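## Task

Pick up the small cardboard box that sits on the counter and set it down on this room's desk. The stacked cartons must stay undisturbed. The robot must not tip over or finish leaning; either one means failure. The box has to rest on the desk by itself at the end, not because the robot is still holding it there.

## Robot and tools

Robot: a Hello Robot Stretch 4 with a single arm. It has an omni-wheel base, a lift that slides up a mast, an arm that telescopes forward, a three-joint wrist (yaw, pitch, roll) and a two-finger gripper. It stands about 1.6 m tall, and the base rim lies within 0.23 m of the base origin. Cameras: head_camera, head_left_camera, head_right_camera (both fisheye) and wrist_camera. Loose objects may occasionally get nudged by something else.

Frames: the base frame sits on the floor below the base centre, with x forward, y to the left and z up. hand_pose, a point between the open fingertips, is reported in this frame and may be slightly off. The odometry frame is the base frame as it was when the scene began. base_odometry comes from wheel rotation only, so slipping looks like travel; heading runs -3.142 to 3.142, left positive.

execute_actions: argument "actions" is a list holding one action or none (an empty list only returns state and pictures). "cameras" picks which images return: omitted, null or ["all"] gives all, [] gives none. An action contains "base", "joints" or both, optionally with "pace" and "contact_limits"; or it contains only "end_of_arm". All its motions begin together.
- "base": one command per action, each a relative offset from where the base last measured itself. {"translate_m": d} drives straight, forward positive, -2 to 2 m. {"strafe_m": d} slides sideways, left positive, -2 to 2 m. {"rotate_rad": d} spins in place, counter-clockwise (left) positive, -3.2 to 3.2 rad.
- "joints": absolute joint targets keyed by name, not offsets. lift_m 0 to 1.2 m; arm_m 0 to 0.55 m of extension; wrist_yaw_rad -1.134 to 4.276 (0 points forward, positive to the left, 3.14 is stowed; beyond 3.4 the arm may block it); wrist_pitch_rad -1.117 to 4.259 (0 level, 1.57 pointing down); wrist_roll_rad -1.117 to 4.259 (0 keeps the fingers level, positive turns clockwise viewed from behind); gripper_m -0.038 to 0.141, the fingertip gap in metres (negative means they squeeze together). Done tolerances: ±0.004 for lift, arm and gripper, ±0.02 for yaw and roll, ±0.05 for pitch. Targets outside a joint range are clipped and reported; unknown keys or other bad values reject the whole call.
- "pace": "slow", "default", "fast" or "max"; base speed caps 0.1/0.3/0.4/0.6 m/s and turning 1/2/3/4 rad/s. With lift_m above 0.2 these drop, reaching 0.3 m/s and 1 rad/s at 1.2.
- "contact_limits": only {"arm_m": value}, 0 (gentlest) to 0.75 (firmest), default 0.5; the arm stops on contact beyond that.
- {"end_of_arm": "enable_torque"} reawakens wrist or gripper motors that shut off.
One action can run at most 15 s. Parts left out of an action may keep pursuing earlier targets. To unfold at the start, lift_m 0.4 plus wrist_yaw_rad 0 in one action works.

wait: "seconds" from 0 to 10; commands nothing new and returns the same report. zoom_image: "camera" plus "region" [x0, y0, x1, y1] in pixels from the top-left, at most 504 by 504, on that camera's latest full image. finished_scene: "scene" (1 or 2) ends the current scene permanently and reports success, then gives the next task. Replying without any tool call ends everything.

Result lines: base_status and joint_status tell how each motion ended: "done" (for the base, wheels turned as asked even if slipping), "off_target", "contact_stop_at_<key>", "limit_stop_at_<name>", "time_out", "torque_fault". After a stop the part forgets its target; a contact-stopped lift, arm or wheel set goes slack (a lift may sink, a base may coast). on_its_own covers anything not commanded; its "held at" is a target, not a position. A reported stop cancels later motion calls in that reply. lidar_m: 12 distances for 30-degree sectors, first straight ahead, counter-clockwise (4th left, 7th behind, 10th right); "-" means nothing seen or closer than 0.25 m; it sees roughly 0.15 m up to robot height and may miss glass or thin legs. wrist_depth_mm: a 7x7 grid of median depths in mm (100 to 2000), "-" for unknown. turned_by_wheels versus turned_by_imu differing by over ~0.1 rad hints at a bump or slip. base_tilt in degrees, positive leaning forward/right, with a fixed bias up to ~1.5. motor_effort is percent of maximum, positive toward higher values, bracket is the last action's peak; wheels positive push a right turn. A loaded level gripper shifts wrist_pitch_rad effort.

Gripping: command gripper_m below the object width; deeper pulls it toward the wrist. Gripper reading and "done" do not prove a hold; check for a clear gripper effort change. Fingertips pressed on a surface can jam; raise the lift.

Avoid: tilt over 6 degrees triggers "limit_stop_at_tilt" and freezes lift, arm and wheels. Don't drive or turn with over 1 kg held and arm_m above 0.2, especially fast; avoid strong pushes or pulls, mainly with a high gripper or high contact limit. Pressing the gripper into things can cause torque_fault. Raised pitch (below -0.2) with large roll can hit "limit_stop_at_own_body". Set objects down gently, don't drop or slam them, leave the carton stack alone, release the item so it rests alone, and end upright. The robot keeps holding its last command while you think.

Each tool is called after "Call:" as name(argument=value, ...), one argument or row to a line, values as JSON.

## Session

Call:
execute_actions(
  actions=[],
)

Scene clock: 0.00 s.
base_odometry: x=+0.000 y=+0.000 heading=+0.000 (m, m, rad; odometry frame)
turned_by_wheels: +0.000 (rad since the last result)
turned_by_imu: +0.000 (rad since the last result)
base_tilt: forward=+0.0 right=-0.2 (deg)
lidar_m: 1.06 2.93 0.88 0.66 0.65 1.01 0.74 0.71 0.77 0.71 0.68 0.72
base_status: not commanded
joint_positions: lift_m=+0.224 arm_m=+0.002 wrist_yaw_rad=+3.056 wrist_pitch_rad=-0.011 wrist_roll_rad=-0.008 gripper_m=+0.057
joint_status: not commanded
motor_effort: lift_m=+21 arm_m=+0 wrist_yaw_rad=+0 wrist_pitch_rad=-6 wrist_roll_rad=+0 gripper_m=-2 wheel_0=+0 wheel_1=-1 wheel_2=+0 (%)
hand_pose: x=-0.1070 y=+0.1118 z=+0.4056 quat_wxyz=(+0.043, +0.005, -0.004, +0.999) (m; base frame)
wrist_depth_mm: 132 135 931 1060 1281 1366 1118 / 107 136 931 1060 1281 1336 1098 / 112 136 931 1060 1281 1336 1098 / 132 160 931 1060 1255 1366 1118 / 741 820 917 1042 1308 1336 1098 / 741 809 196 1042 198 1308 1098 / 741 798 891 960 960 1042 1042
pictures: head_camera, head_left_camera, head_right_camera, wrist_camera
Images, in order (width x height): head_camera 420x560, head_left_camera 420x672, head_right_camera 420x672, wrist_camera 616x392.

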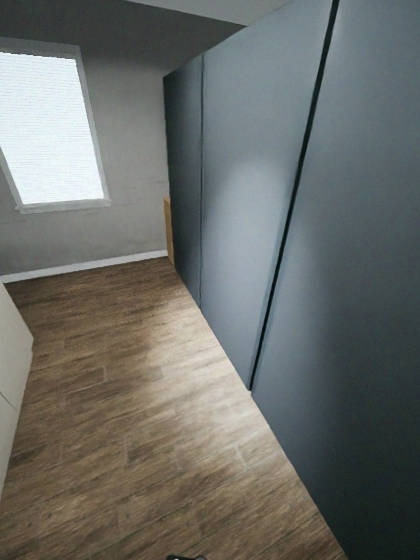

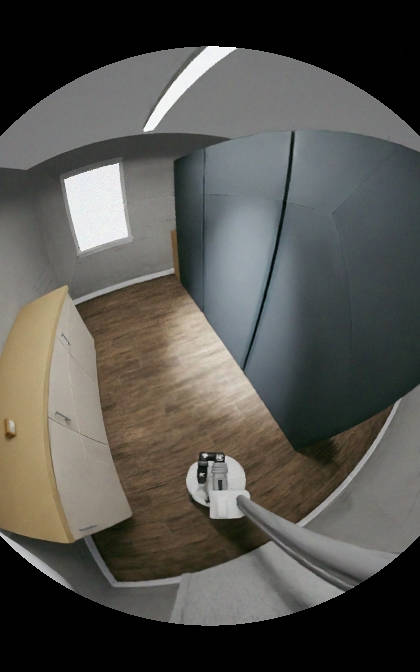

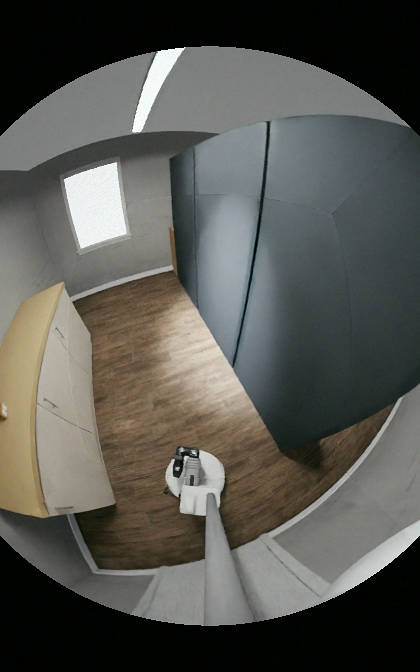

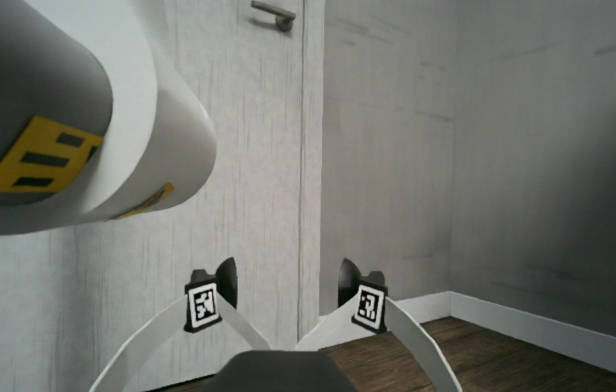

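Call:
execute_actions(
  actions=[
    {"base":{"rotate_rad":1.85},"joints":{"lift_m":0.95},"pace":"fast"},
  ],
)

Call:
execute_actions(
  actions=[
    {"joints":{"wrist_yaw_rad":0,"gripper_m":0.14},"pace":"fast"},
  ],
)

Scene clock: 9.33 s.
base_odometry: x=+0.000 y=+0.000 heading=+1.850 (m, m, rad; odometry frame)
turned_by_wheels: +1.850 (rad since the last result)
turned_by_imu: +1.844 (rad since the last result)
base_tilt: forward=+0.1 right=-0.1 (deg)
lidar_m: 0.63 1.27 0.78 0.71 0.73 0.92 0.67 0.68 0.86 1.67 1.14 0.72
base_status: done
joint_positions: lift_m=+0.950 arm_m=+0.002 wrist_yaw_rad=+3.056 wrist_pitch_rad=-0.011 wrist_roll_rad=-0.008 gripper_m=+0.057
joint_status: all done
motor_effort: lift_m=+25(26) arm_m=+0(0) wrist_yaw_rad=+1(1) wrist_pitch_rad=-8(4) wrist_roll_rad=+0(0) gripper_m=-4(3) wheel_0=-3(13) wheel_1=-1(14) wheel_2=-1(15) (%)
hand_pose: x=-0.1070 y=+0.1118 z=+1.1309 quat_wxyz=(+0.043, +0.005, -0.004, +0.999) (m; base frame)
wrist_depth_mm: 132 136 820 - 1397 960 732 / 107 136 809 - 1397 960 741 / 112 136 820 - 1397 960 732 / 132 160 820 - 1397 946 732 / 723 768 809 - 1366 960 732 / 723 768 197 - 198 946 732 / 723 750 809 1921 1397 917 723
pictures: head_camera, head_left_camera, head_right_camera, wrist_camera
Images, in order (width x height): head_camera 420x560, head_left_camera 420x672, head_right_camera 420x672, wrist_camera 616x392.

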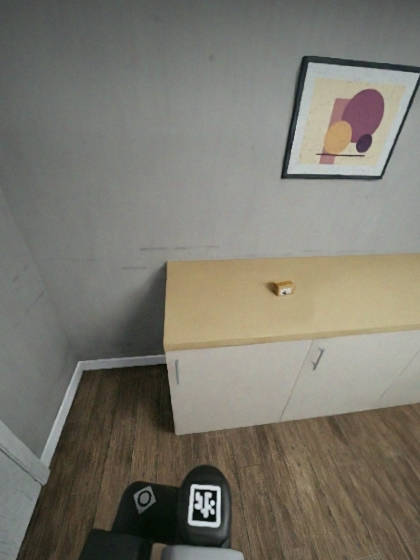

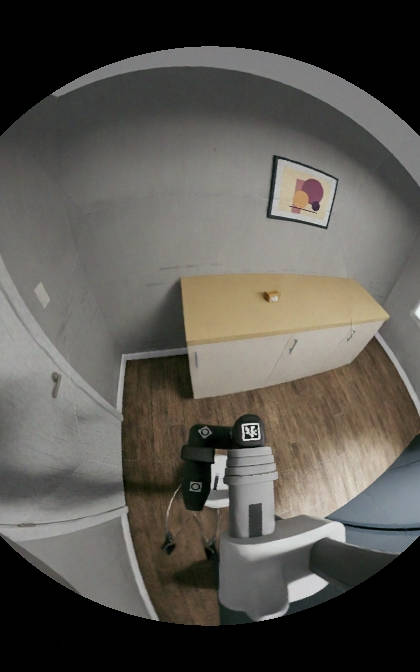

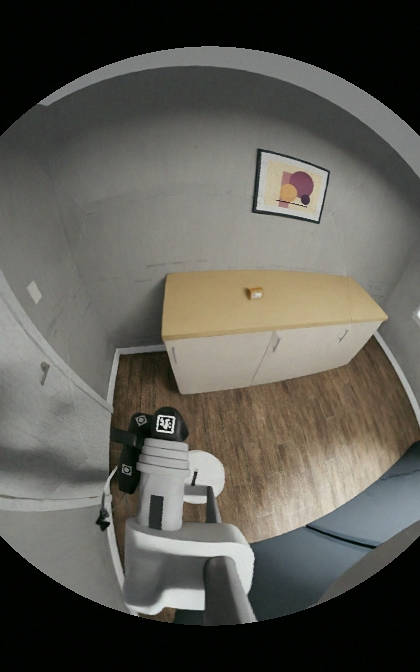

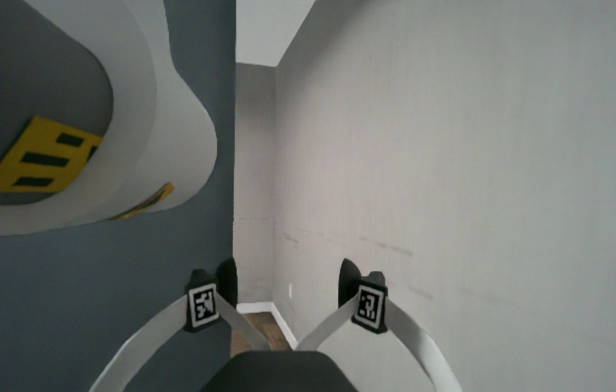

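Scene clock: 11.67 s.
base_odometry: x=+0.000 y=+0.000 heading=+1.850 (m, m, rad; odometry frame)
turned_by_wheels: +0.000 (rad since the last result)
turned_by_imu: -0.001 (rad since the last result)
base_tilt: forward=+0.1 right=-0.2 (deg)
lidar_m: 0.63 1.28 0.80 0.73 0.72 0.93 0.66 0.69 0.85 1.68 1.15 0.72
base_status: not commanded
joint_positions: lift_m=+0.950 arm_m=+0.002 wrist_yaw_rad=+0.001 wrist_pitch_rad=-0.011 wrist_roll_rad=-0.008 gripper_m=+0.140
joint_status: all done
motor_effort: lift_m=+25(25) arm_m=+0(0) wrist_yaw_rad=-2(9) wrist_pitch_rad=-6(5) wrist_roll_rad=+0(1) gripper_m=+1(2) wheel_0=-3(3) wheel_1=-1(1) wheel_2=+0(1) (%)
hand_pose: x=+0.4615 y=-0.0873 z=+1.1309 quat_wxyz=(+1.000, -0.004, -0.005, +0.000) (m; base frame)
wrist_depth_mm: 946 976 1042 1078 1118 1160 1255 / 946 991 1042 1098 1118 1182 1255 / 976 991 1042 1118 1138 1182 1255 / 946 991 1042 1098 1160 1229 1281 / 960 976 1042 1118 1138 1205 1281 / 960 194 778 854 732 831 917 / 976 554 580 149 597 603 621
pictures: head_camera, head_left_camera, head_right_camera, wrist_camera
Images, in order (width x height): head_camera 420x560, head_left_camera 420x672, head_right_camera 420x672, wrist_camera 616x392.

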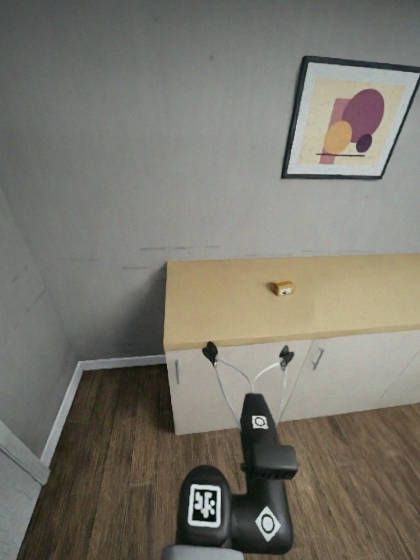

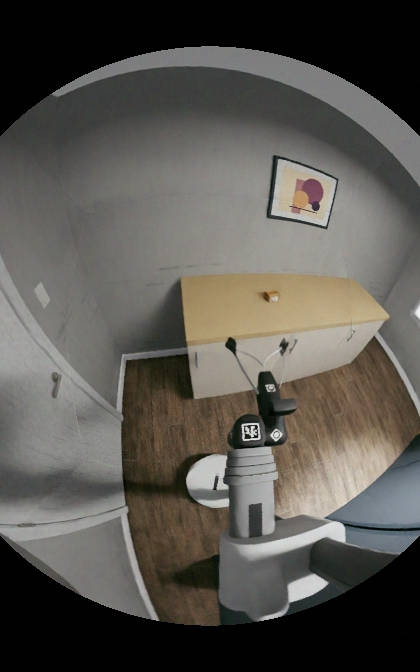

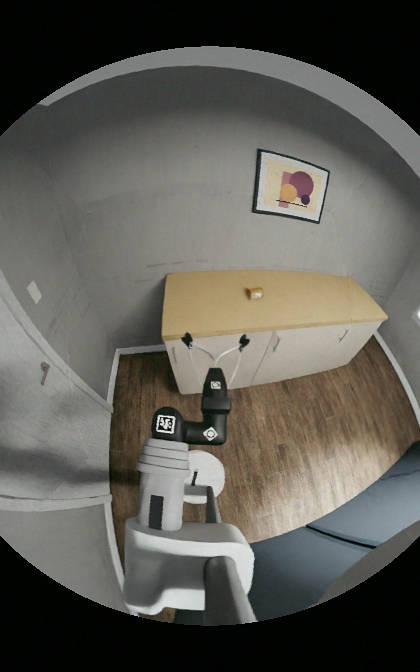

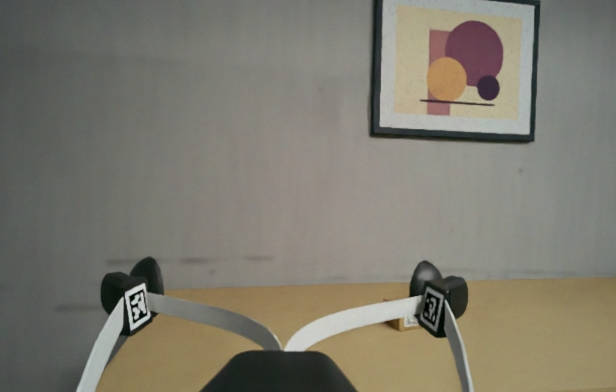

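Call:
execute_actions(
  actions=[
    {"base":{"rotate_rad":0.2},"joints":{"wrist_pitch_rad":0.5},"pace":"fast"},
  ],
  cameras=[],
)

Call:
execute_actions(
  actions=[
    {"base":{"strafe_m":-0.43},"joints":{"arm_m":0.25},"pace":"fast"},
  ],
  cameras=["head_camera","wrist_camera"],
)

Scene clock: 24.00 s.
base_odometry: x=+0.000 y=+0.000 heading=+2.048 (m, m, rad; odometry frame)
turned_by_wheels: +0.199 (rad since the last result)
turned_by_imu: +0.197 (rad since the last result)
base_tilt: forward=+0.1 right=-0.2 (deg)
lidar_m: 0.65 1.05 0.76 0.73 0.76 1.11 0.67 0.71 1.01 2.95 0.89 0.68
base_status: done
joint_positions: lift_m=+0.950 arm_m=+0.002 wrist_yaw_rad=+0.000 wrist_pitch_rad=+0.502 wrist_roll_rad=-0.008 gripper_m=+0.140
joint_status: all done
motor_effort: lift_m=+24(25) arm_m=+0(0) wrist_yaw_rad=-1(1) wrist_pitch_rad=-2(1) wrist_roll_rad=+0(1) gripper_m=+1(0) wheel_0=-6(8) wheel_1=-6(11) wheel_2=-5(6) (%)
hand_pose: x=+0.4259 y=-0.0874 z=+0.9891 quat_wxyz=(+0.969, -0.004, +0.248, +0.001) (m; base frame)
wrist_depth_mm: 960 960 946 946 946 946 931 / 1025 1008 1008 991 991 991 976 / 1098 1118 1060 640 654 668 676 / 1182 1182 492 488 484 492 500 / 1255 1308 569 539 544 539 535 / 1255 193 591 585 574 585 591 / 1205 1229 1281 150 668 661 661
pictures: none
No camera images: the call's "cameras" was empty. Leave "cameras" out to get every camera's image.

Scene clock: 26.47 s.
base_odometry: x=+0.382 y=+0.198 heading=+2.048 (m, m, rad; odometry frame)
turned_by_wheels: +0.000 (rad since the last result)
turned_by_imu: +0.000 (rad since the last result)
base_tilt: forward=+0.0 right=-0.1 (deg)
lidar_m: 0.62 0.68 1.20 1.15 1.25 0.71 0.68 0.74 1.04 2.53 0.90 0.64
base_status: done
joint_positions: lift_m=+0.950 arm_m=+0.249 wrist_yaw_rad=+0.000 wrist_pitch_rad=+0.502 wrist_roll_rad=-0.008 gripper_m=+0.140
joint_status: all done
motor_effort: lift_m=+25(25) arm_m=+8(9) wrist_yaw_rad=-1(0) wrist_pitch_rad=-4(6) wrist_roll_rad=+0(0) gripper_m=+0(0) wheel_0=+3(9) wheel_1=-3(16) wheel_2=+0(3) (%)
hand_pose: x=+0.6724 y=-0.0874 z=+0.9890 quat_wxyz=(+0.969, -0.004, +0.248, +0.001) (m; base frame)
wrist_depth_mm: 715 707 699 699 699 691 699 / 750 768 750 759 750 741 741 / 591 609 621 634 647 661 676 / 449 455 459 439 477 480 492 / 355 364 366 370 375 382 387 / 297 193 296 307 289 303 319 / 256 252 260 150 264 267 271
pictures: head_camera, wrist_camera
Images, in order (width x height): head_camera 420x560, wrist_camera 616x392.

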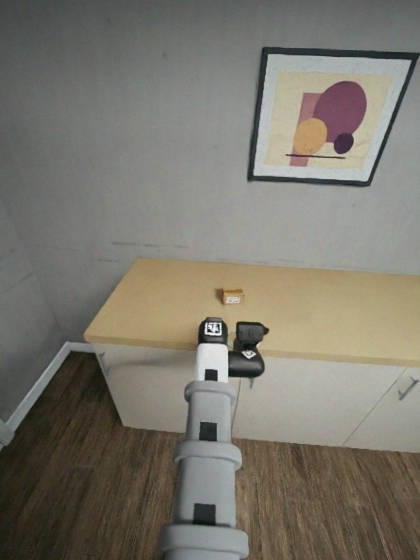

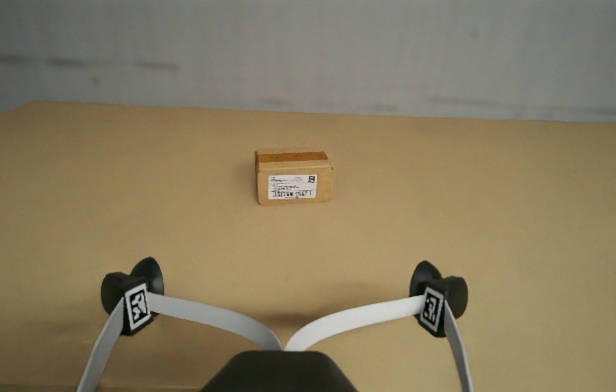

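Call:
execute_actions(
  actions=[
    {"joints":{"arm_m":0.42,"lift_m":0.905},"pace":"fast"},
  ],
  cameras=["head_right_camera","wrist_camera"],
)

Scene clock: 36.50 s.
base_odometry: x=+0.382 y=+0.198 heading=+2.048 (m, m, rad; odometry frame)
turned_by_wheels: +0.000 (rad since the last result)
turned_by_imu: -0.002 (rad since the last result)
base_tilt: forward=+0.0 right=-0.2 (deg)
lidar_m: 0.63 0.66 1.20 1.15 1.24 0.72 0.70 0.72 1.03 2.53 0.90 0.65
base_status: not commanded
joint_positions: lift_m=+0.905 arm_m=+0.419 wrist_yaw_rad=+0.000 wrist_pitch_rad=+0.502 wrist_roll_rad=-0.008 gripper_m=+0.140
joint_status: all done
motor_effort: lift_m=+16(22) arm_m=+8(11) wrist_yaw_rad=-1(0) wrist_pitch_rad=-5(7) wrist_roll_rad=+1(0) gripper_m=+0(0) wheel_0=+3(3) wheel_1=-2(3) wheel_2=+0(0) (%)
hand_pose: x=+0.8424 y=-0.0874 z=+0.9447 quat_wxyz=(+0.969, -0.004, +0.248, +0.001) (m; base frame)
wrist_depth_mm: 554 549 544 544 539 539 539 / 591 591 585 580 580 580 569 / 477 492 500 512 525 530 539 / 362 366 353 278 387 389 399 / 291 291 274 271 303 307 312 / 241 193 239 249 233 246 258 / 208 204 211 150 214 216 218
pictures: head_right_camera, wrist_camera
Images, in order (width x height): head_right_camera 420x672, wrist_camera 616x392.

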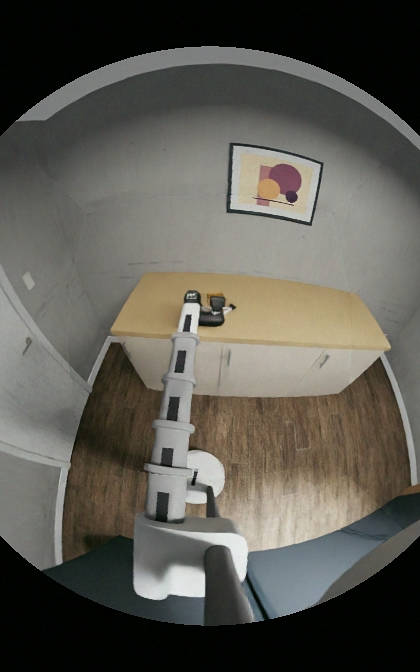

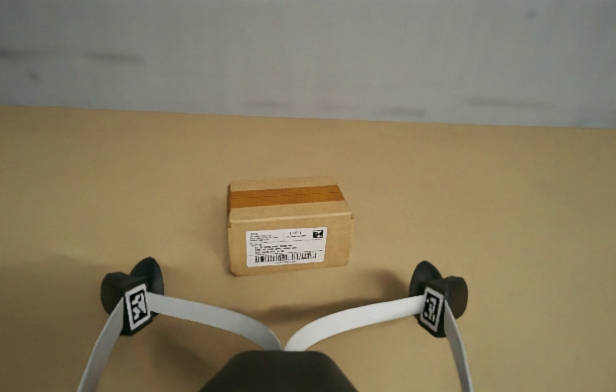

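Call:
execute_actions(
  actions=[
    {"joints":{"arm_m":0.505,"lift_m":0.893}},
  ],
  cameras=["wrist_camera"],
)

Scene clock: 42.30 s.
base_odometry: x=+0.382 y=+0.198 heading=+2.048 (m, m, rad; odometry frame)
turned_by_wheels: +0.000 (rad since the last result)
turned_by_imu: -0.002 (rad since the last result)
base_tilt: forward=+0.1 right=-0.1 (deg)
lidar_m: 0.63 0.66 1.17 1.14 1.23 0.73 0.69 0.74 1.01 2.52 0.91 0.67
base_status: not commanded
joint_positions: lift_m=+0.893 arm_m=+0.503 wrist_yaw_rad=+0.000 wrist_pitch_rad=+0.502 wrist_roll_rad=-0.008 gripper_m=+0.140
joint_status: all done
motor_effort: lift_m=+15(16) arm_m=+9(11) wrist_yaw_rad=+0(0) wrist_pitch_rad=-3(7) wrist_roll_rad=+0(0) gripper_m=+1(0) wheel_0=+3(3) wheel_1=-2(3) wheel_2=+0(0) (%)
hand_pose: x=+0.9273 y=-0.0875 z=+0.9329 quat_wxyz=(+0.969, -0.004, +0.248, +0.001) (m; base frame)
wrist_depth_mm: 473 469 466 466 459 459 459 / 508 504 504 496 496 496 492 / 452 459 473 488 492 508 512 / 340 343 349 355 359 368 373 / 271 276 209 202 283 289 291 / 228 195 177 180 196 231 241 / 195 191 192 148 201 202 206
pictures: wrist_camera
Images, in order (width x height): wrist_camera 616x392.

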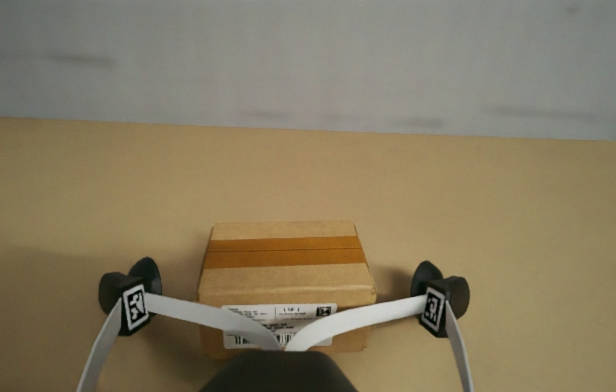

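Call:
execute_actions(
  actions=[
    {"joints":{"gripper_m":0.045}},
  ],
  cameras=["wrist_camera"],
)

Call:
execute_actions(
  actions=[
    {"joints":{"lift_m":0.95}},
  ],
  cameras=["wrist_camera","head_left_camera"],
)

Scene clock: 53.77 s.
base_odometry: x=+0.382 y=+0.198 heading=+2.048 (m, m, rad; odometry frame)
turned_by_wheels: +0.000 (rad since the last result)
turned_by_imu: -0.002 (rad since the last result)
base_tilt: forward=+0.0 right=-0.1 (deg)
lidar_m: 0.63 0.67 1.19 1.16 1.24 0.73 0.68 0.75 1.02 2.52 0.90 0.64
base_status: not commanded
joint_positions: lift_m=+0.893 arm_m=+0.504 wrist_yaw_rad=+0.000 wrist_pitch_rad=+0.503 wrist_roll_rad=-0.008 gripper_m=+0.046
joint_status: all done
motor_effort: lift_m=+15(15) arm_m=+8(9) wrist_yaw_rad=+0(0) wrist_pitch_rad=-9(9) wrist_roll_rad=+0(0) gripper_m=-23(23) wheel_0=+3(3) wheel_1=-3(2) wheel_2=+0(0) (%)
hand_pose: x=+0.9272 y=-0.0875 z=+0.9326 quat_wxyz=(+0.969, -0.004, +0.249, +0.001) (m; base frame)
wrist_depth_mm: 469 469 466 469 466 462 459 / 508 504 500 500 496 496 500 / 445 455 466 477 484 500 508 / 338 342 347 353 359 364 368 / 270 274 202 195 282 286 290 / 225 182 170 173 180 236 239 / 189 189 185 135 195 196 204
pictures: wrist_camera
Images, in order (width x height): wrist_camera 616x392.

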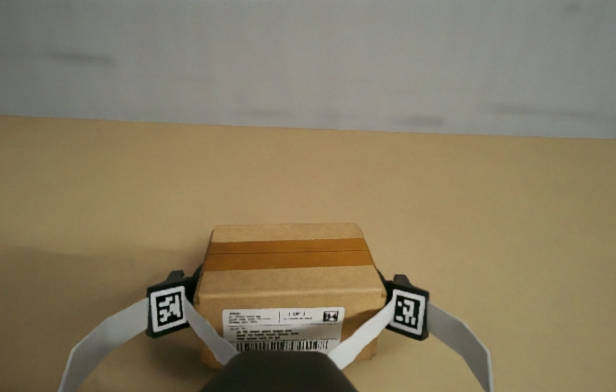

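Scene clock: 54.93 s.
base_odometry: x=+0.382 y=+0.198 heading=+2.048 (m, m, rad; odometry frame)
turned_by_wheels: +0.000 (rad since the last result)
turned_by_imu: +0.000 (rad since the last result)
base_tilt: forward=+0.1 right=-0.2 (deg)
lidar_m: 0.63 0.68 1.18 1.15 1.24 0.72 0.69 0.74 1.04 2.52 0.88 0.65
base_status: not commanded
joint_positions: lift_m=+0.950 arm_m=+0.504 wrist_yaw_rad=+0.000 wrist_pitch_rad=+0.503 wrist_roll_rad=-0.008 gripper_m=+0.046
joint_status: all done
motor_effort: lift_m=+26(28) arm_m=+8(8) wrist_yaw_rad=+0(1) wrist_pitch_rad=-9(9) wrist_roll_rad=+0(0) gripper_m=-24(23) wheel_0=+3(3) wheel_1=-3(2) wheel_2=+0(0) (%)
hand_pose: x=+0.9272 y=-0.0875 z=+0.9887 quat_wxyz=(+0.969, -0.004, +0.249, +0.001) (m; base frame)
wrist_depth_mm: 469 466 466 466 462 459 462 / 508 504 504 496 500 492 492 / 535 535 539 535 539 535 530 / 442 449 455 466 473 477 492 / 357 359 202 195 370 377 384 / 297 181 170 172 179 312 317 / 249 251 185 135 257 257 268
pictures: head_left_camera, wrist_camera
Images, in order (width x height): head_left_camera 420x672, wrist_camera 616x392.

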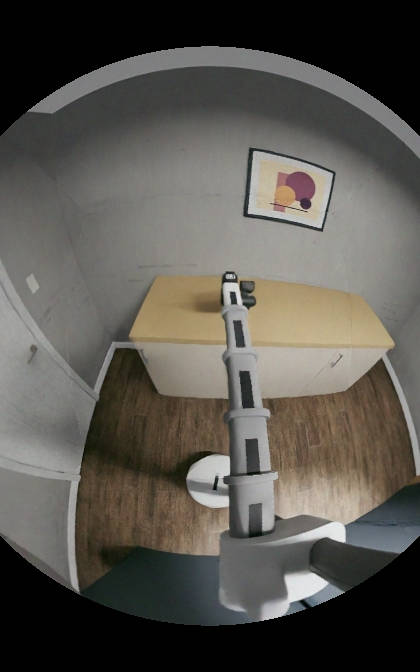

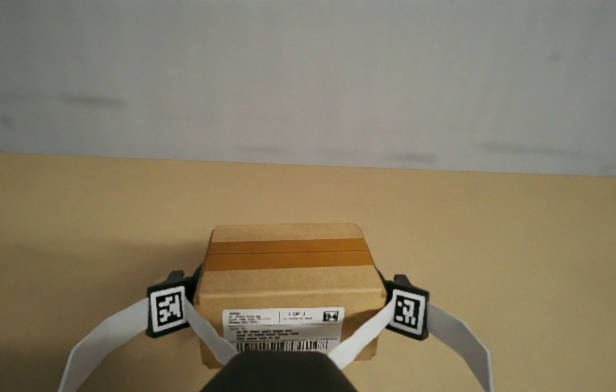

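Call:
execute_actions(
  actions=[
    {"base":{"strafe_m":0.5},"joints":{"arm_m":0.0},"pace":"fast"},
  ],
  cameras=[],
)

Call:
execute_actions(
  actions=[
    {"base":{"rotate_rad":-3.17}},
  ],
)

Scene clock: 67.70 s.
base_odometry: x=-0.062 y=-0.032 heading=+2.049 (m, m, rad; odometry frame)
turned_by_wheels: +0.000 (rad since the last result)
turned_by_imu: -0.003 (rad since the last result)
base_tilt: forward=+0.0 right=-0.2 (deg)
lidar_m: 0.64 0.91 0.68 0.66 0.68 0.99 0.66 0.72 1.02 3.01 0.91 0.67
base_status: done
joint_positions: lift_m=+0.950 arm_m=+0.004 wrist_yaw_rad=+0.000 wrist_pitch_rad=+0.503 wrist_roll_rad=-0.008 gripper_m=+0.046
joint_status: all done
joint sent to its limit — the command would take arm_m past its lower limit, so that joint was sent only as far as its limit.
motor_effort: lift_m=+25(26) arm_m=-8(8) wrist_yaw_rad=+1(0) wrist_pitch_rad=-9(10) wrist_roll_rad=+0(0) gripper_m=-24(23) wheel_0=-3(14) wheel_1=+4(12) wheel_2=+0(2) (%)
hand_pose: x=+0.4271 y=-0.0874 z=+0.9887 quat_wxyz=(+0.968, -0.004, +0.249, +0.001) (m; base frame)
wrist_depth_mm: 960 946 946 931 946 931 946 / 991 1025 1008 991 976 960 976 / 1078 1098 1118 634 654 661 683 / 1098 1205 1182 488 484 484 492 / 1118 1336 202 195 535 539 539 / 1160 181 170 173 179 585 585 / 1118 1229 185 134 676 654 661
pictures: none
No camera images: the call's "cameras" was empty. Leave "cameras" out to get every camera's image.

Scene clock: 70.80 s.
base_odometry: x=-0.062 y=-0.032 heading=-1.120 (m, m, rad; odometry frame)
turned_by_wheels: -3.169 (rad since the last result)
turned_by_imu: -3.164 (rad since the last result)
base_tilt: forward=+0.1 right=+0.0 (deg)
lidar_m: 0.68 0.71 0.98 2.57 0.96 0.68 0.65 0.99 0.69 0.65 0.66 0.95
base_status: done
joint_positions: lift_m=+0.950 arm_m=+0.004 wrist_yaw_rad=+0.000 wrist_pitch_rad=+0.503 wrist_roll_rad=-0.008 gripper_m=+0.046
joint_status: not commanded
motor_effort: lift_m=+25(25) arm_m=-8(8) wrist_yaw_rad=-1(1) wrist_pitch_rad=-11(8) wrist_roll_rad=+0(0) gripper_m=-22(22) wheel_0=+6(13) wheel_1=+3(9) wheel_2=+3(10) (%)
hand_pose: x=+0.4272 y=-0.0874 z=+0.9888 quat_wxyz=(+0.969, -0.004, +0.249, +0.001) (m; base frame)
wrist_depth_mm: 404 402 407 - - 1205 820 / 430 433 433 - - 1229 831 / 469 469 469 - - 1229 831 / 508 504 512 - - 1160 820 / 554 559 202 195 1756 1182 809 / 615 181 170 173 179 1118 820 / 676 691 185 135 1281 1060 809
pictures: head_camera, head_left_camera, head_right_camera, wrist_camera
Images, in order (width x height): head_camera 420x560, head_left_camera 420x672, head_right_camera 420x672, wrist_camera 616x392.

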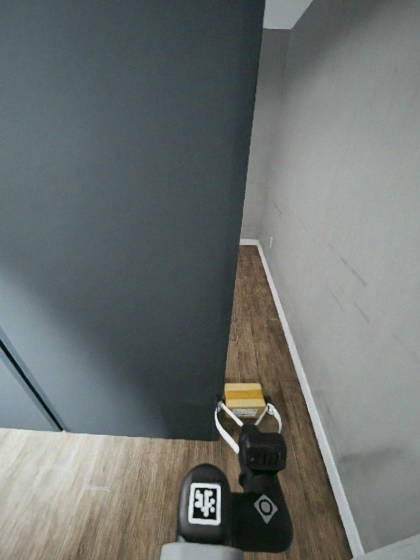

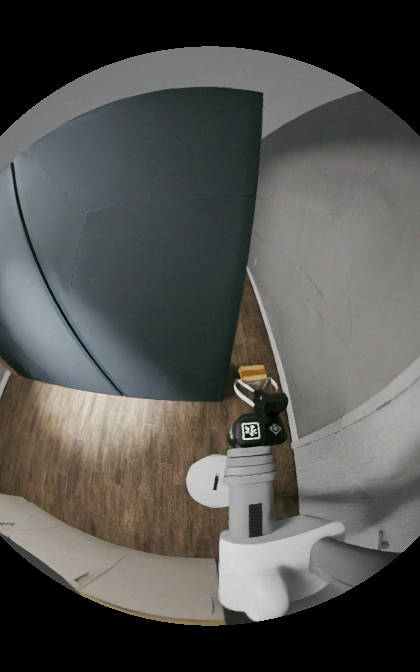

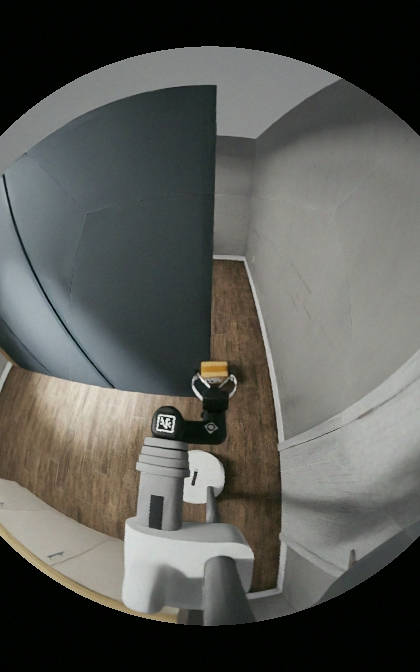

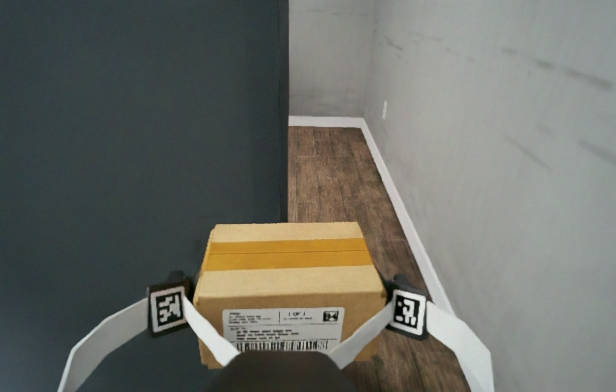

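Call:
execute_actions(
  actions=[
    {"base":{"strafe_m":-0.365},"pace":"fast"},
  ],
  cameras=[],
)

Call:
execute_actions(
  actions=[
    {"base":{"translate_m":0.5}},
  ],
)

Scene clock: 79.93 s.
base_odometry: x=-0.391 y=-0.191 heading=-1.120 (m, m, rad; odometry frame)
turned_by_wheels: +0.000 (rad since the last result)
turned_by_imu: -0.001 (rad since the last result)
base_tilt: forward=+0.0 right=-0.1 (deg)
lidar_m: 1.19 0.75 0.97 2.58 0.95 0.75 1.23 0.43 0.28 0.28 0.31 0.43
base_status: done
joint_positions: lift_m=+0.950 arm_m=+0.004 wrist_yaw_rad=+0.000 wrist_pitch_rad=+0.503 wrist_roll_rad=-0.008 gripper_m=+0.046
joint_status: not commanded
motor_effort: lift_m=+24(24) arm_m=-8(8) wrist_yaw_rad=+0(0) wrist_pitch_rad=-8(8) wrist_roll_rad=+0(1) gripper_m=-22(23) wheel_0=+2(9) wheel_1=-1(13) wheel_2=+0(4) (%)
hand_pose: x=+0.4272 y=-0.0874 z=+0.9888 quat_wxyz=(+0.969, -0.004, +0.249, +0.001) (m; base frame)
wrist_depth_mm: 569 - - - 904 473 330 / 569 878 - - 891 469 338 / 580 878 - - 878 466 334 / 580 891 - - 878 466 334 / 580 878 202 195 691 462 332 / 634 181 170 172 180 433 330 / 676 917 185 135 759 407 332
pictures: none
No camera images: the call's "cameras" was empty. Leave "cameras" out to get every camera's image.

Scene clock: 83.07 s.
base_odometry: x=-0.173 y=-0.641 heading=-1.120 (m, m, rad; odometry frame)
turned_by_wheels: +0.000 (rad since the last result)
turned_by_imu: -0.001 (rad since the last result)
base_tilt: forward=+0.1 right=-0.1 (deg)
lidar_m: 1.18 0.42 0.36 0.74 1.68 1.23 1.33 0.41 0.32 0.30 0.32 0.44
base_status: done
joint_positions: lift_m=+0.950 arm_m=+0.004 wrist_yaw_rad=+0.000 wrist_pitch_rad=+0.503 wrist_roll_rad=-0.008 gripper_m=+0.046
joint_status: not commanded
motor_effort: lift_m=+24(24) arm_m=-8(8) wrist_yaw_rad=+1(1) wrist_pitch_rad=-11(8) wrist_roll_rad=+0(1) gripper_m=-23(23) wheel_0=+3(9) wheel_1=+4(8) wheel_2=-2(12) (%)
hand_pose: x=+0.4271 y=-0.0874 z=+0.9888 quat_wxyz=(+0.969, -0.004, +0.249, +0.001) (m; base frame)
wrist_depth_mm: - - - - 891 466 330 / - - - - 878 462 327 / - - - - 878 459 325 / - - - - 866 452 325 / 1756 1808 202 195 676 452 324 / 1430 182 170 173 179 421 324 / 569 1255 184 135 741 394 322
pictures: head_camera, head_left_camera, head_right_camera, wrist_camera
Images, in order (width x height): head_camera 420x560, head_left_camera 420x672, head_right_camera 420x672, wrist_camera 616x392.

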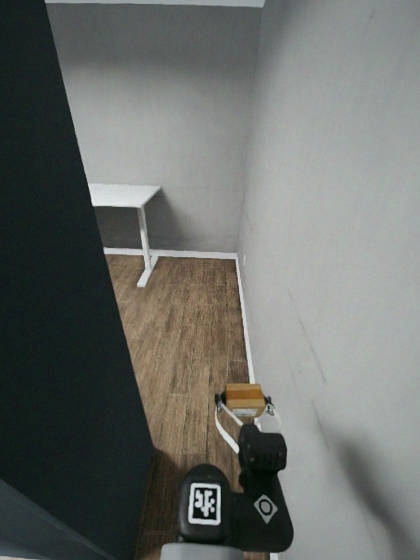

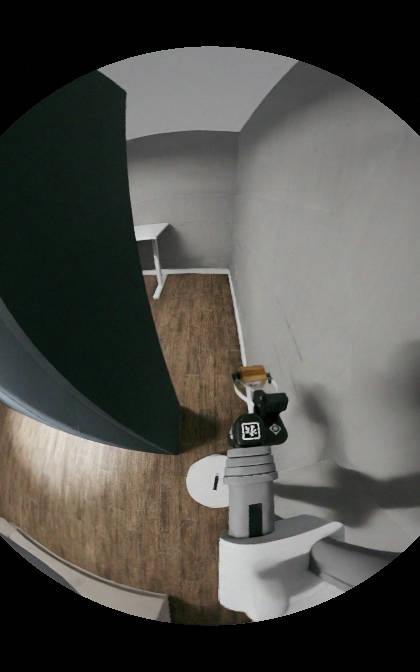

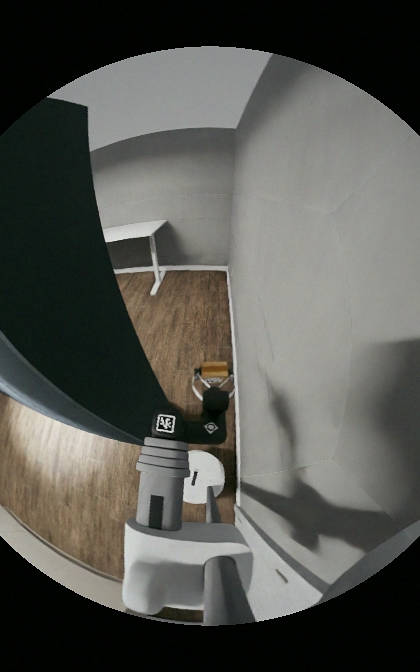

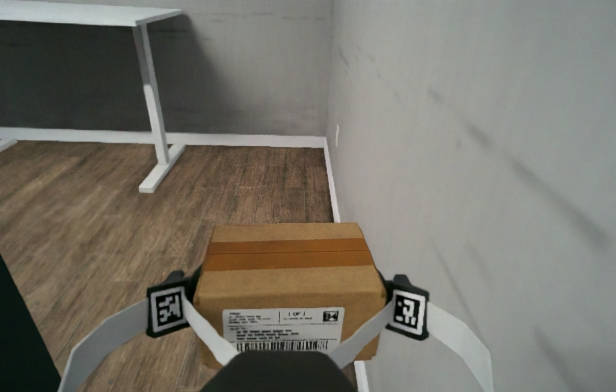

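Call:
execute_actions(
  actions=[
    {"base":{"translate_m":1.5},"joints":{"lift_m":1.15},"pace":"fast"},
  ],
  cameras=["head_left_camera"],
)

Scene clock: 93.57 s.
base_odometry: x=+0.481 y=-1.991 heading=-1.119 (m, m, rad; odometry frame)
turned_by_wheels: +0.001 (rad since the last result)
turned_by_imu: -0.004 (rad since the last result)
base_tilt: forward=+0.1 right=-0.2 (deg)
lidar_m: 1.10 0.97 0.96 3.45 1.23 0.88 1.19 0.43 0.30 0.28 0.30 0.40
base_status: done
joint_positions: lift_m=+1.150 arm_m=+0.003 wrist_yaw_rad=+0.000 wrist_pitch_rad=+0.503 wrist_roll_rad=-0.008 gripper_m=+0.046
joint_status: all done
motor_effort: lift_m=+24(26) arm_m=-8(8) wrist_yaw_rad=+0(1) wrist_pitch_rad=-8(8) wrist_roll_rad=+0(0) gripper_m=-22(24) wheel_0=+5(9) wheel_1=+4(8) wheel_2=+0(14) (%)
hand_pose: x=+0.4271 y=-0.0874 z=+1.1888 quat_wxyz=(+0.969, -0.004, +0.249, +0.001) (m; base frame)
wrist_depth_mm: 1138 1118 1160 1160 809 427 303 / 1205 1205 1205 1229 798 418 300 / 1308 1336 1336 1366 788 418 300 / 1430 1464 1430 1430 788 413 297 / 1537 1576 202 195 621 415 297 / 1708 182 170 173 179 384 297 / 1308 1499 185 134 683 366 296
pictures: head_left_camera
Images, in order (width x height): head_left_camera 420x672.

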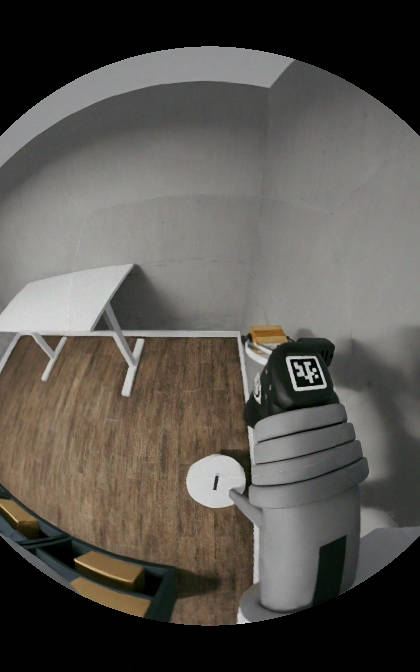

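Call:
execute_actions(
  actions=[
    {"base":{"strafe_m":1.0},"joints":{"arm_m":0.45},"pace":"fast"},
  ],
)

Scene clock: 103.73 s.
base_odometry: x=+1.381 y=-1.554 heading=-1.119 (m, m, rad; odometry frame)
turned_by_wheels: +0.000 (rad since the last result)
turned_by_imu: -0.006 (rad since the last result)
base_tilt: forward=+0.0 right=-0.1 (deg)
lidar_m: 0.65 0.69 0.92 2.43 1.24 0.88 0.85 0.88 1.35 1.29 1.33 0.67
base_status: done
joint_positions: lift_m=+1.150 arm_m=+0.449 wrist_yaw_rad=+0.000 wrist_pitch_rad=+0.503 wrist_roll_rad=-0.008 gripper_m=+0.046
joint_status: all done
motor_effort: lift_m=+24(25) arm_m=+8(5) wrist_yaw_rad=-1(0) wrist_pitch_rad=-8(10) wrist_roll_rad=+0(0) gripper_m=-24(24) wheel_0=-5(14) wheel_1=+3(12) wheel_2=+0(1) (%)
hand_pose: x=+0.8722 y=-0.0874 z=+1.1888 quat_wxyz=(+0.969, -0.004, +0.249, +0.001) (m; base frame)
wrist_depth_mm: 715 699 707 707 715 715 741 / 750 759 768 768 778 778 778 / 809 820 831 831 854 831 842 / 750 759 778 778 878 931 917 / 597 609 202 195 634 1008 1025 / 504 181 170 172 179 1098 1160 / 421 421 185 135 436 449 1281
pictures: head_camera, head_left_camera, head_right_camera, wrist_camera
Images, in order (width x height): head_camera 420x560, head_left_camera 420x672, head_right_camera 420x672, wrist_camera 616x392.

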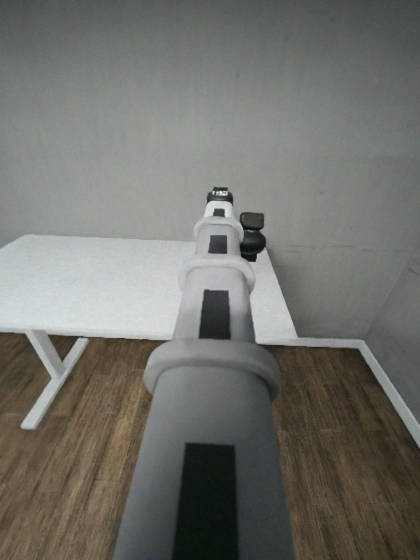

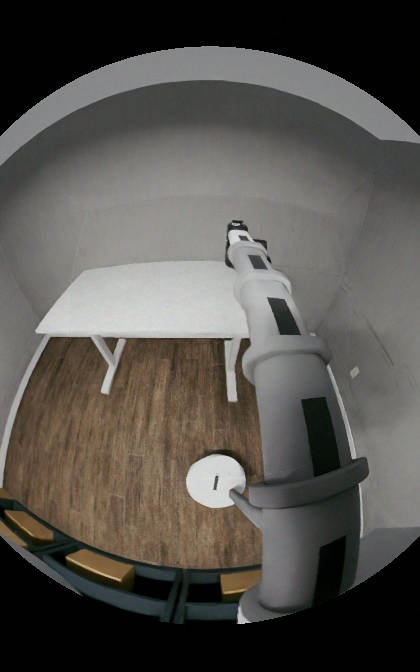

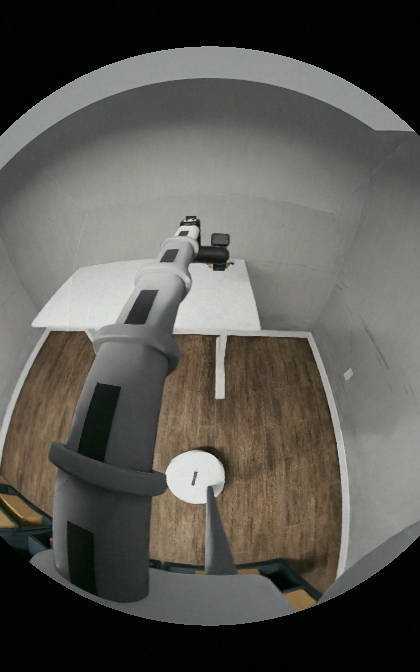

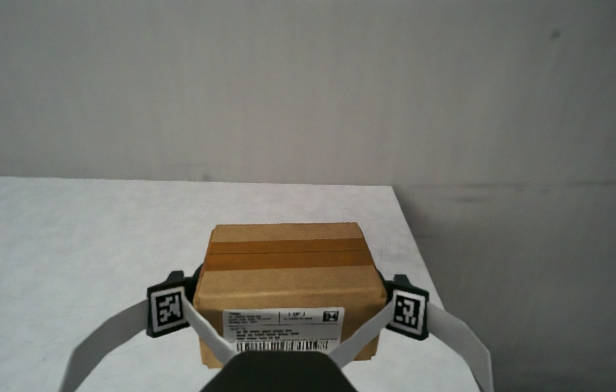

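Call:
execute_actions(
  actions=[
    {"joints":{"lift_m":0.948}},
  ],
  cameras=["wrist_camera"],
)

Scene clock: 111.43 s.
base_odometry: x=+1.381 y=-1.554 heading=-1.119 (m, m, rad; odometry frame)
turned_by_wheels: +0.000 (rad since the last result)
turned_by_imu: -0.002 (rad since the last result)
base_tilt: forward=+0.1 right=-0.1 (deg)
lidar_m: 0.64 0.68 0.92 2.44 1.22 0.89 0.84 0.88 1.37 1.28 1.31 0.68
base_status: not commanded
joint_positions: lift_m=+0.948 arm_m=+0.449 wrist_yaw_rad=+0.000 wrist_pitch_rad=+0.503 wrist_roll_rad=-0.008 gripper_m=+0.046
joint_status: all done
motor_effort: lift_m=+16(22) arm_m=+8(8) wrist_yaw_rad=-1(1) wrist_pitch_rad=-10(9) wrist_roll_rad=+0(0) gripper_m=-22(23) wheel_0=-5(4) wheel_1=+2(2) wheel_2=+0(0) (%)
hand_pose: x=+0.8722 y=-0.0874 z=+0.9875 quat_wxyz=(+0.969, -0.004, +0.249, +0.001) (m; base frame)
wrist_depth_mm: 699 707 715 715 715 723 723 / 741 732 741 741 759 778 778 / 484 496 508 517 530 842 854 / 366 370 375 379 387 415 917 / 293 296 202 195 306 312 1008 / 244 181 170 173 179 257 267 / 204 206 185 135 212 212 221
pictures: wrist_camera
Images, in order (width x height): wrist_camera 616x392.

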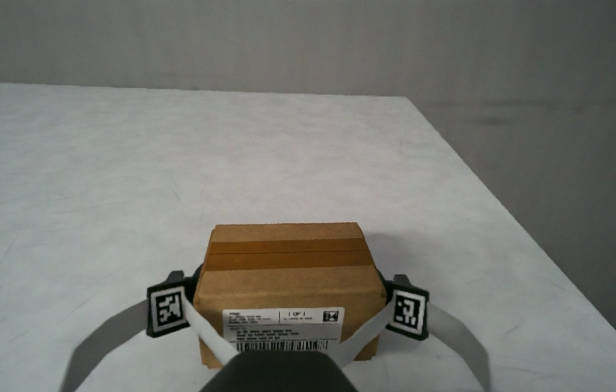

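Call:
execute_actions(
  actions=[
    {"joints":{"lift_m":0.934}},
  ],
  cameras=[],
)

Call:
execute_actions(
  actions=[
    {"joints":{"gripper_m":0.13}},
  ],
  cameras=["wrist_camera"],
)

Call:
execute_actions(
  actions=[
    {"joints":{"arm_m":0.3},"pace":"fast"},
  ],
  cameras=["wrist_camera"],
)

Scene clock: 121.07 s.
base_odometry: x=+1.381 y=-1.554 heading=-1.119 (m, m, rad; odometry frame)
turned_by_wheels: +0.000 (rad since the last result)
turned_by_imu: -0.001 (rad since the last result)
base_tilt: forward=+0.0 right=-0.1 (deg)
lidar_m: 0.65 0.67 0.93 2.45 1.23 0.89 0.83 0.88 1.35 1.29 1.34 0.66
base_status: not commanded
joint_positions: lift_m=+0.934 arm_m=+0.449 wrist_yaw_rad=+0.000 wrist_pitch_rad=+0.503 wrist_roll_rad=-0.008 gripper_m=+0.046
joint_status: all done
motor_effort: lift_m=+16(16) arm_m=+8(8) wrist_yaw_rad=+0(0) wrist_pitch_rad=-8(9) wrist_roll_rad=+0(0) gripper_m=-23(24) wheel_0=-4(5) wheel_1=+2(3) wheel_2=+0(0) (%)
hand_pose: x=+0.8722 y=-0.0874 z=+0.9735 quat_wxyz=(+0.969, -0.004, +0.249, +0.001) (m; base frame)
wrist_depth_mm: 715 707 715 707 715 715 723 / 668 691 715 750 750 768 778 / 445 462 466 480 488 831 842 / 338 343 349 353 357 364 917 / 271 274 202 195 283 289 976 / 227 182 170 173 179 238 242 / 190 191 185 134 196 197 205
pictures: none
No camera images: the call's "cameras" was empty. Leave "cameras" out to get every camera's image.

Scene clock: 122.87 s.
base_odometry: x=+1.381 y=-1.554 heading=-1.119 (m, m, rad; odometry frame)
turned_by_wheels: +0.000 (rad since the last result)
turned_by_imu: -0.001 (rad since the last result)
base_tilt: forward=+0.0 right=-0.1 (deg)
lidar_m: 0.65 0.68 0.93 2.44 1.24 0.90 0.84 0.88 1.35 1.28 1.33 0.69
base_status: not commanded
joint_positions: lift_m=+0.934 arm_m=+0.449 wrist_yaw_rad=+0.000 wrist_pitch_rad=+0.501 wrist_roll_rad=-0.008 gripper_m=+0.130
joint_status: all done
motor_effort: lift_m=+16(16) arm_m=+8(8) wrist_yaw_rad=-1(1) wrist_pitch_rad=-3(9) wrist_roll_rad=+0(1) gripper_m=+1(23) wheel_0=-5(5) wheel_1=+2(3) wheel_2=+0(0) (%)
hand_pose: x=+0.8725 y=-0.0874 z=+0.9740 quat_wxyz=(+0.969, -0.004, +0.248, +0.001) (m; base frame)
wrist_depth_mm: 707 699 715 715 723 723 732 / 683 699 741 750 750 778 788 / 452 462 473 484 496 820 854 / 340 347 353 357 362 370 931 / 273 277 219 203 286 290 991 / 229 197 183 190 191 238 244 / 196 192 198 147 202 200 207
pictures: wrist_camera
Images, in order (width x height): wrist_camera 616x392.

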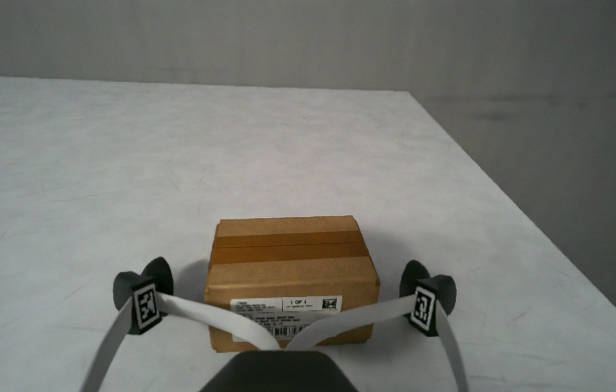

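Scene clock: 124.17 s.
base_odometry: x=+1.381 y=-1.554 heading=-1.119 (m, m, rad; odometry frame)
turned_by_wheels: +0.000 (rad since the last result)
turned_by_imu: +0.000 (rad since the last result)
base_tilt: forward=+0.1 right=-0.2 (deg)
lidar_m: 0.66 0.69 0.94 2.44 1.25 0.89 0.84 0.90 1.35 1.29 1.32 0.70
base_status: not commanded
joint_positions: lift_m=+0.934 arm_m=+0.301 wrist_yaw_rad=+0.000 wrist_pitch_rad=+0.502 wrist_roll_rad=-0.008 gripper_m=+0.130
joint_status: all done
motor_effort: lift_m=+16(16) arm_m=-8(10) wrist_yaw_rad=-1(1) wrist_pitch_rad=-2(7) wrist_roll_rad=+0(0) gripper_m=+0(1) wheel_0=-4(5) wheel_1=+2(2) wheel_2=+0(0) (%)
hand_pose: x=+0.7253 y=-0.0874 z=+0.9738 quat_wxyz=(+0.969, -0.004, +0.248, +0.001) (m; base frame)
wrist_depth_mm: 842 854 842 854 866 866 842 / 676 707 723 750 904 931 931 / 452 466 473 351 496 991 991 / 340 345 351 325 364 370 1098 / 273 277 279 282 286 290 1160 / 229 197 232 235 197 238 244 / 196 192 199 146 202 200 206
pictures: wrist_camera
Images, in order (width x height): wrist_camera 616x392.

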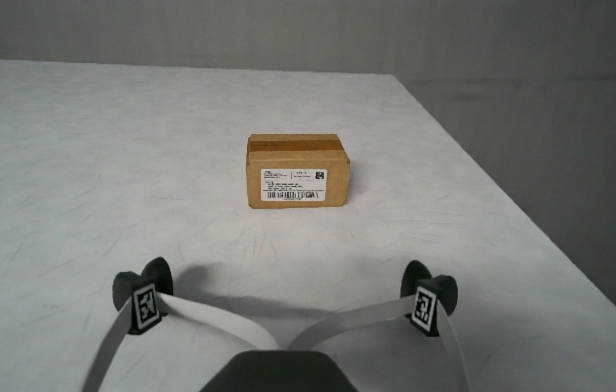

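Call:
finished_scene(
  scene=1,
)

The scene is finished: the task was done.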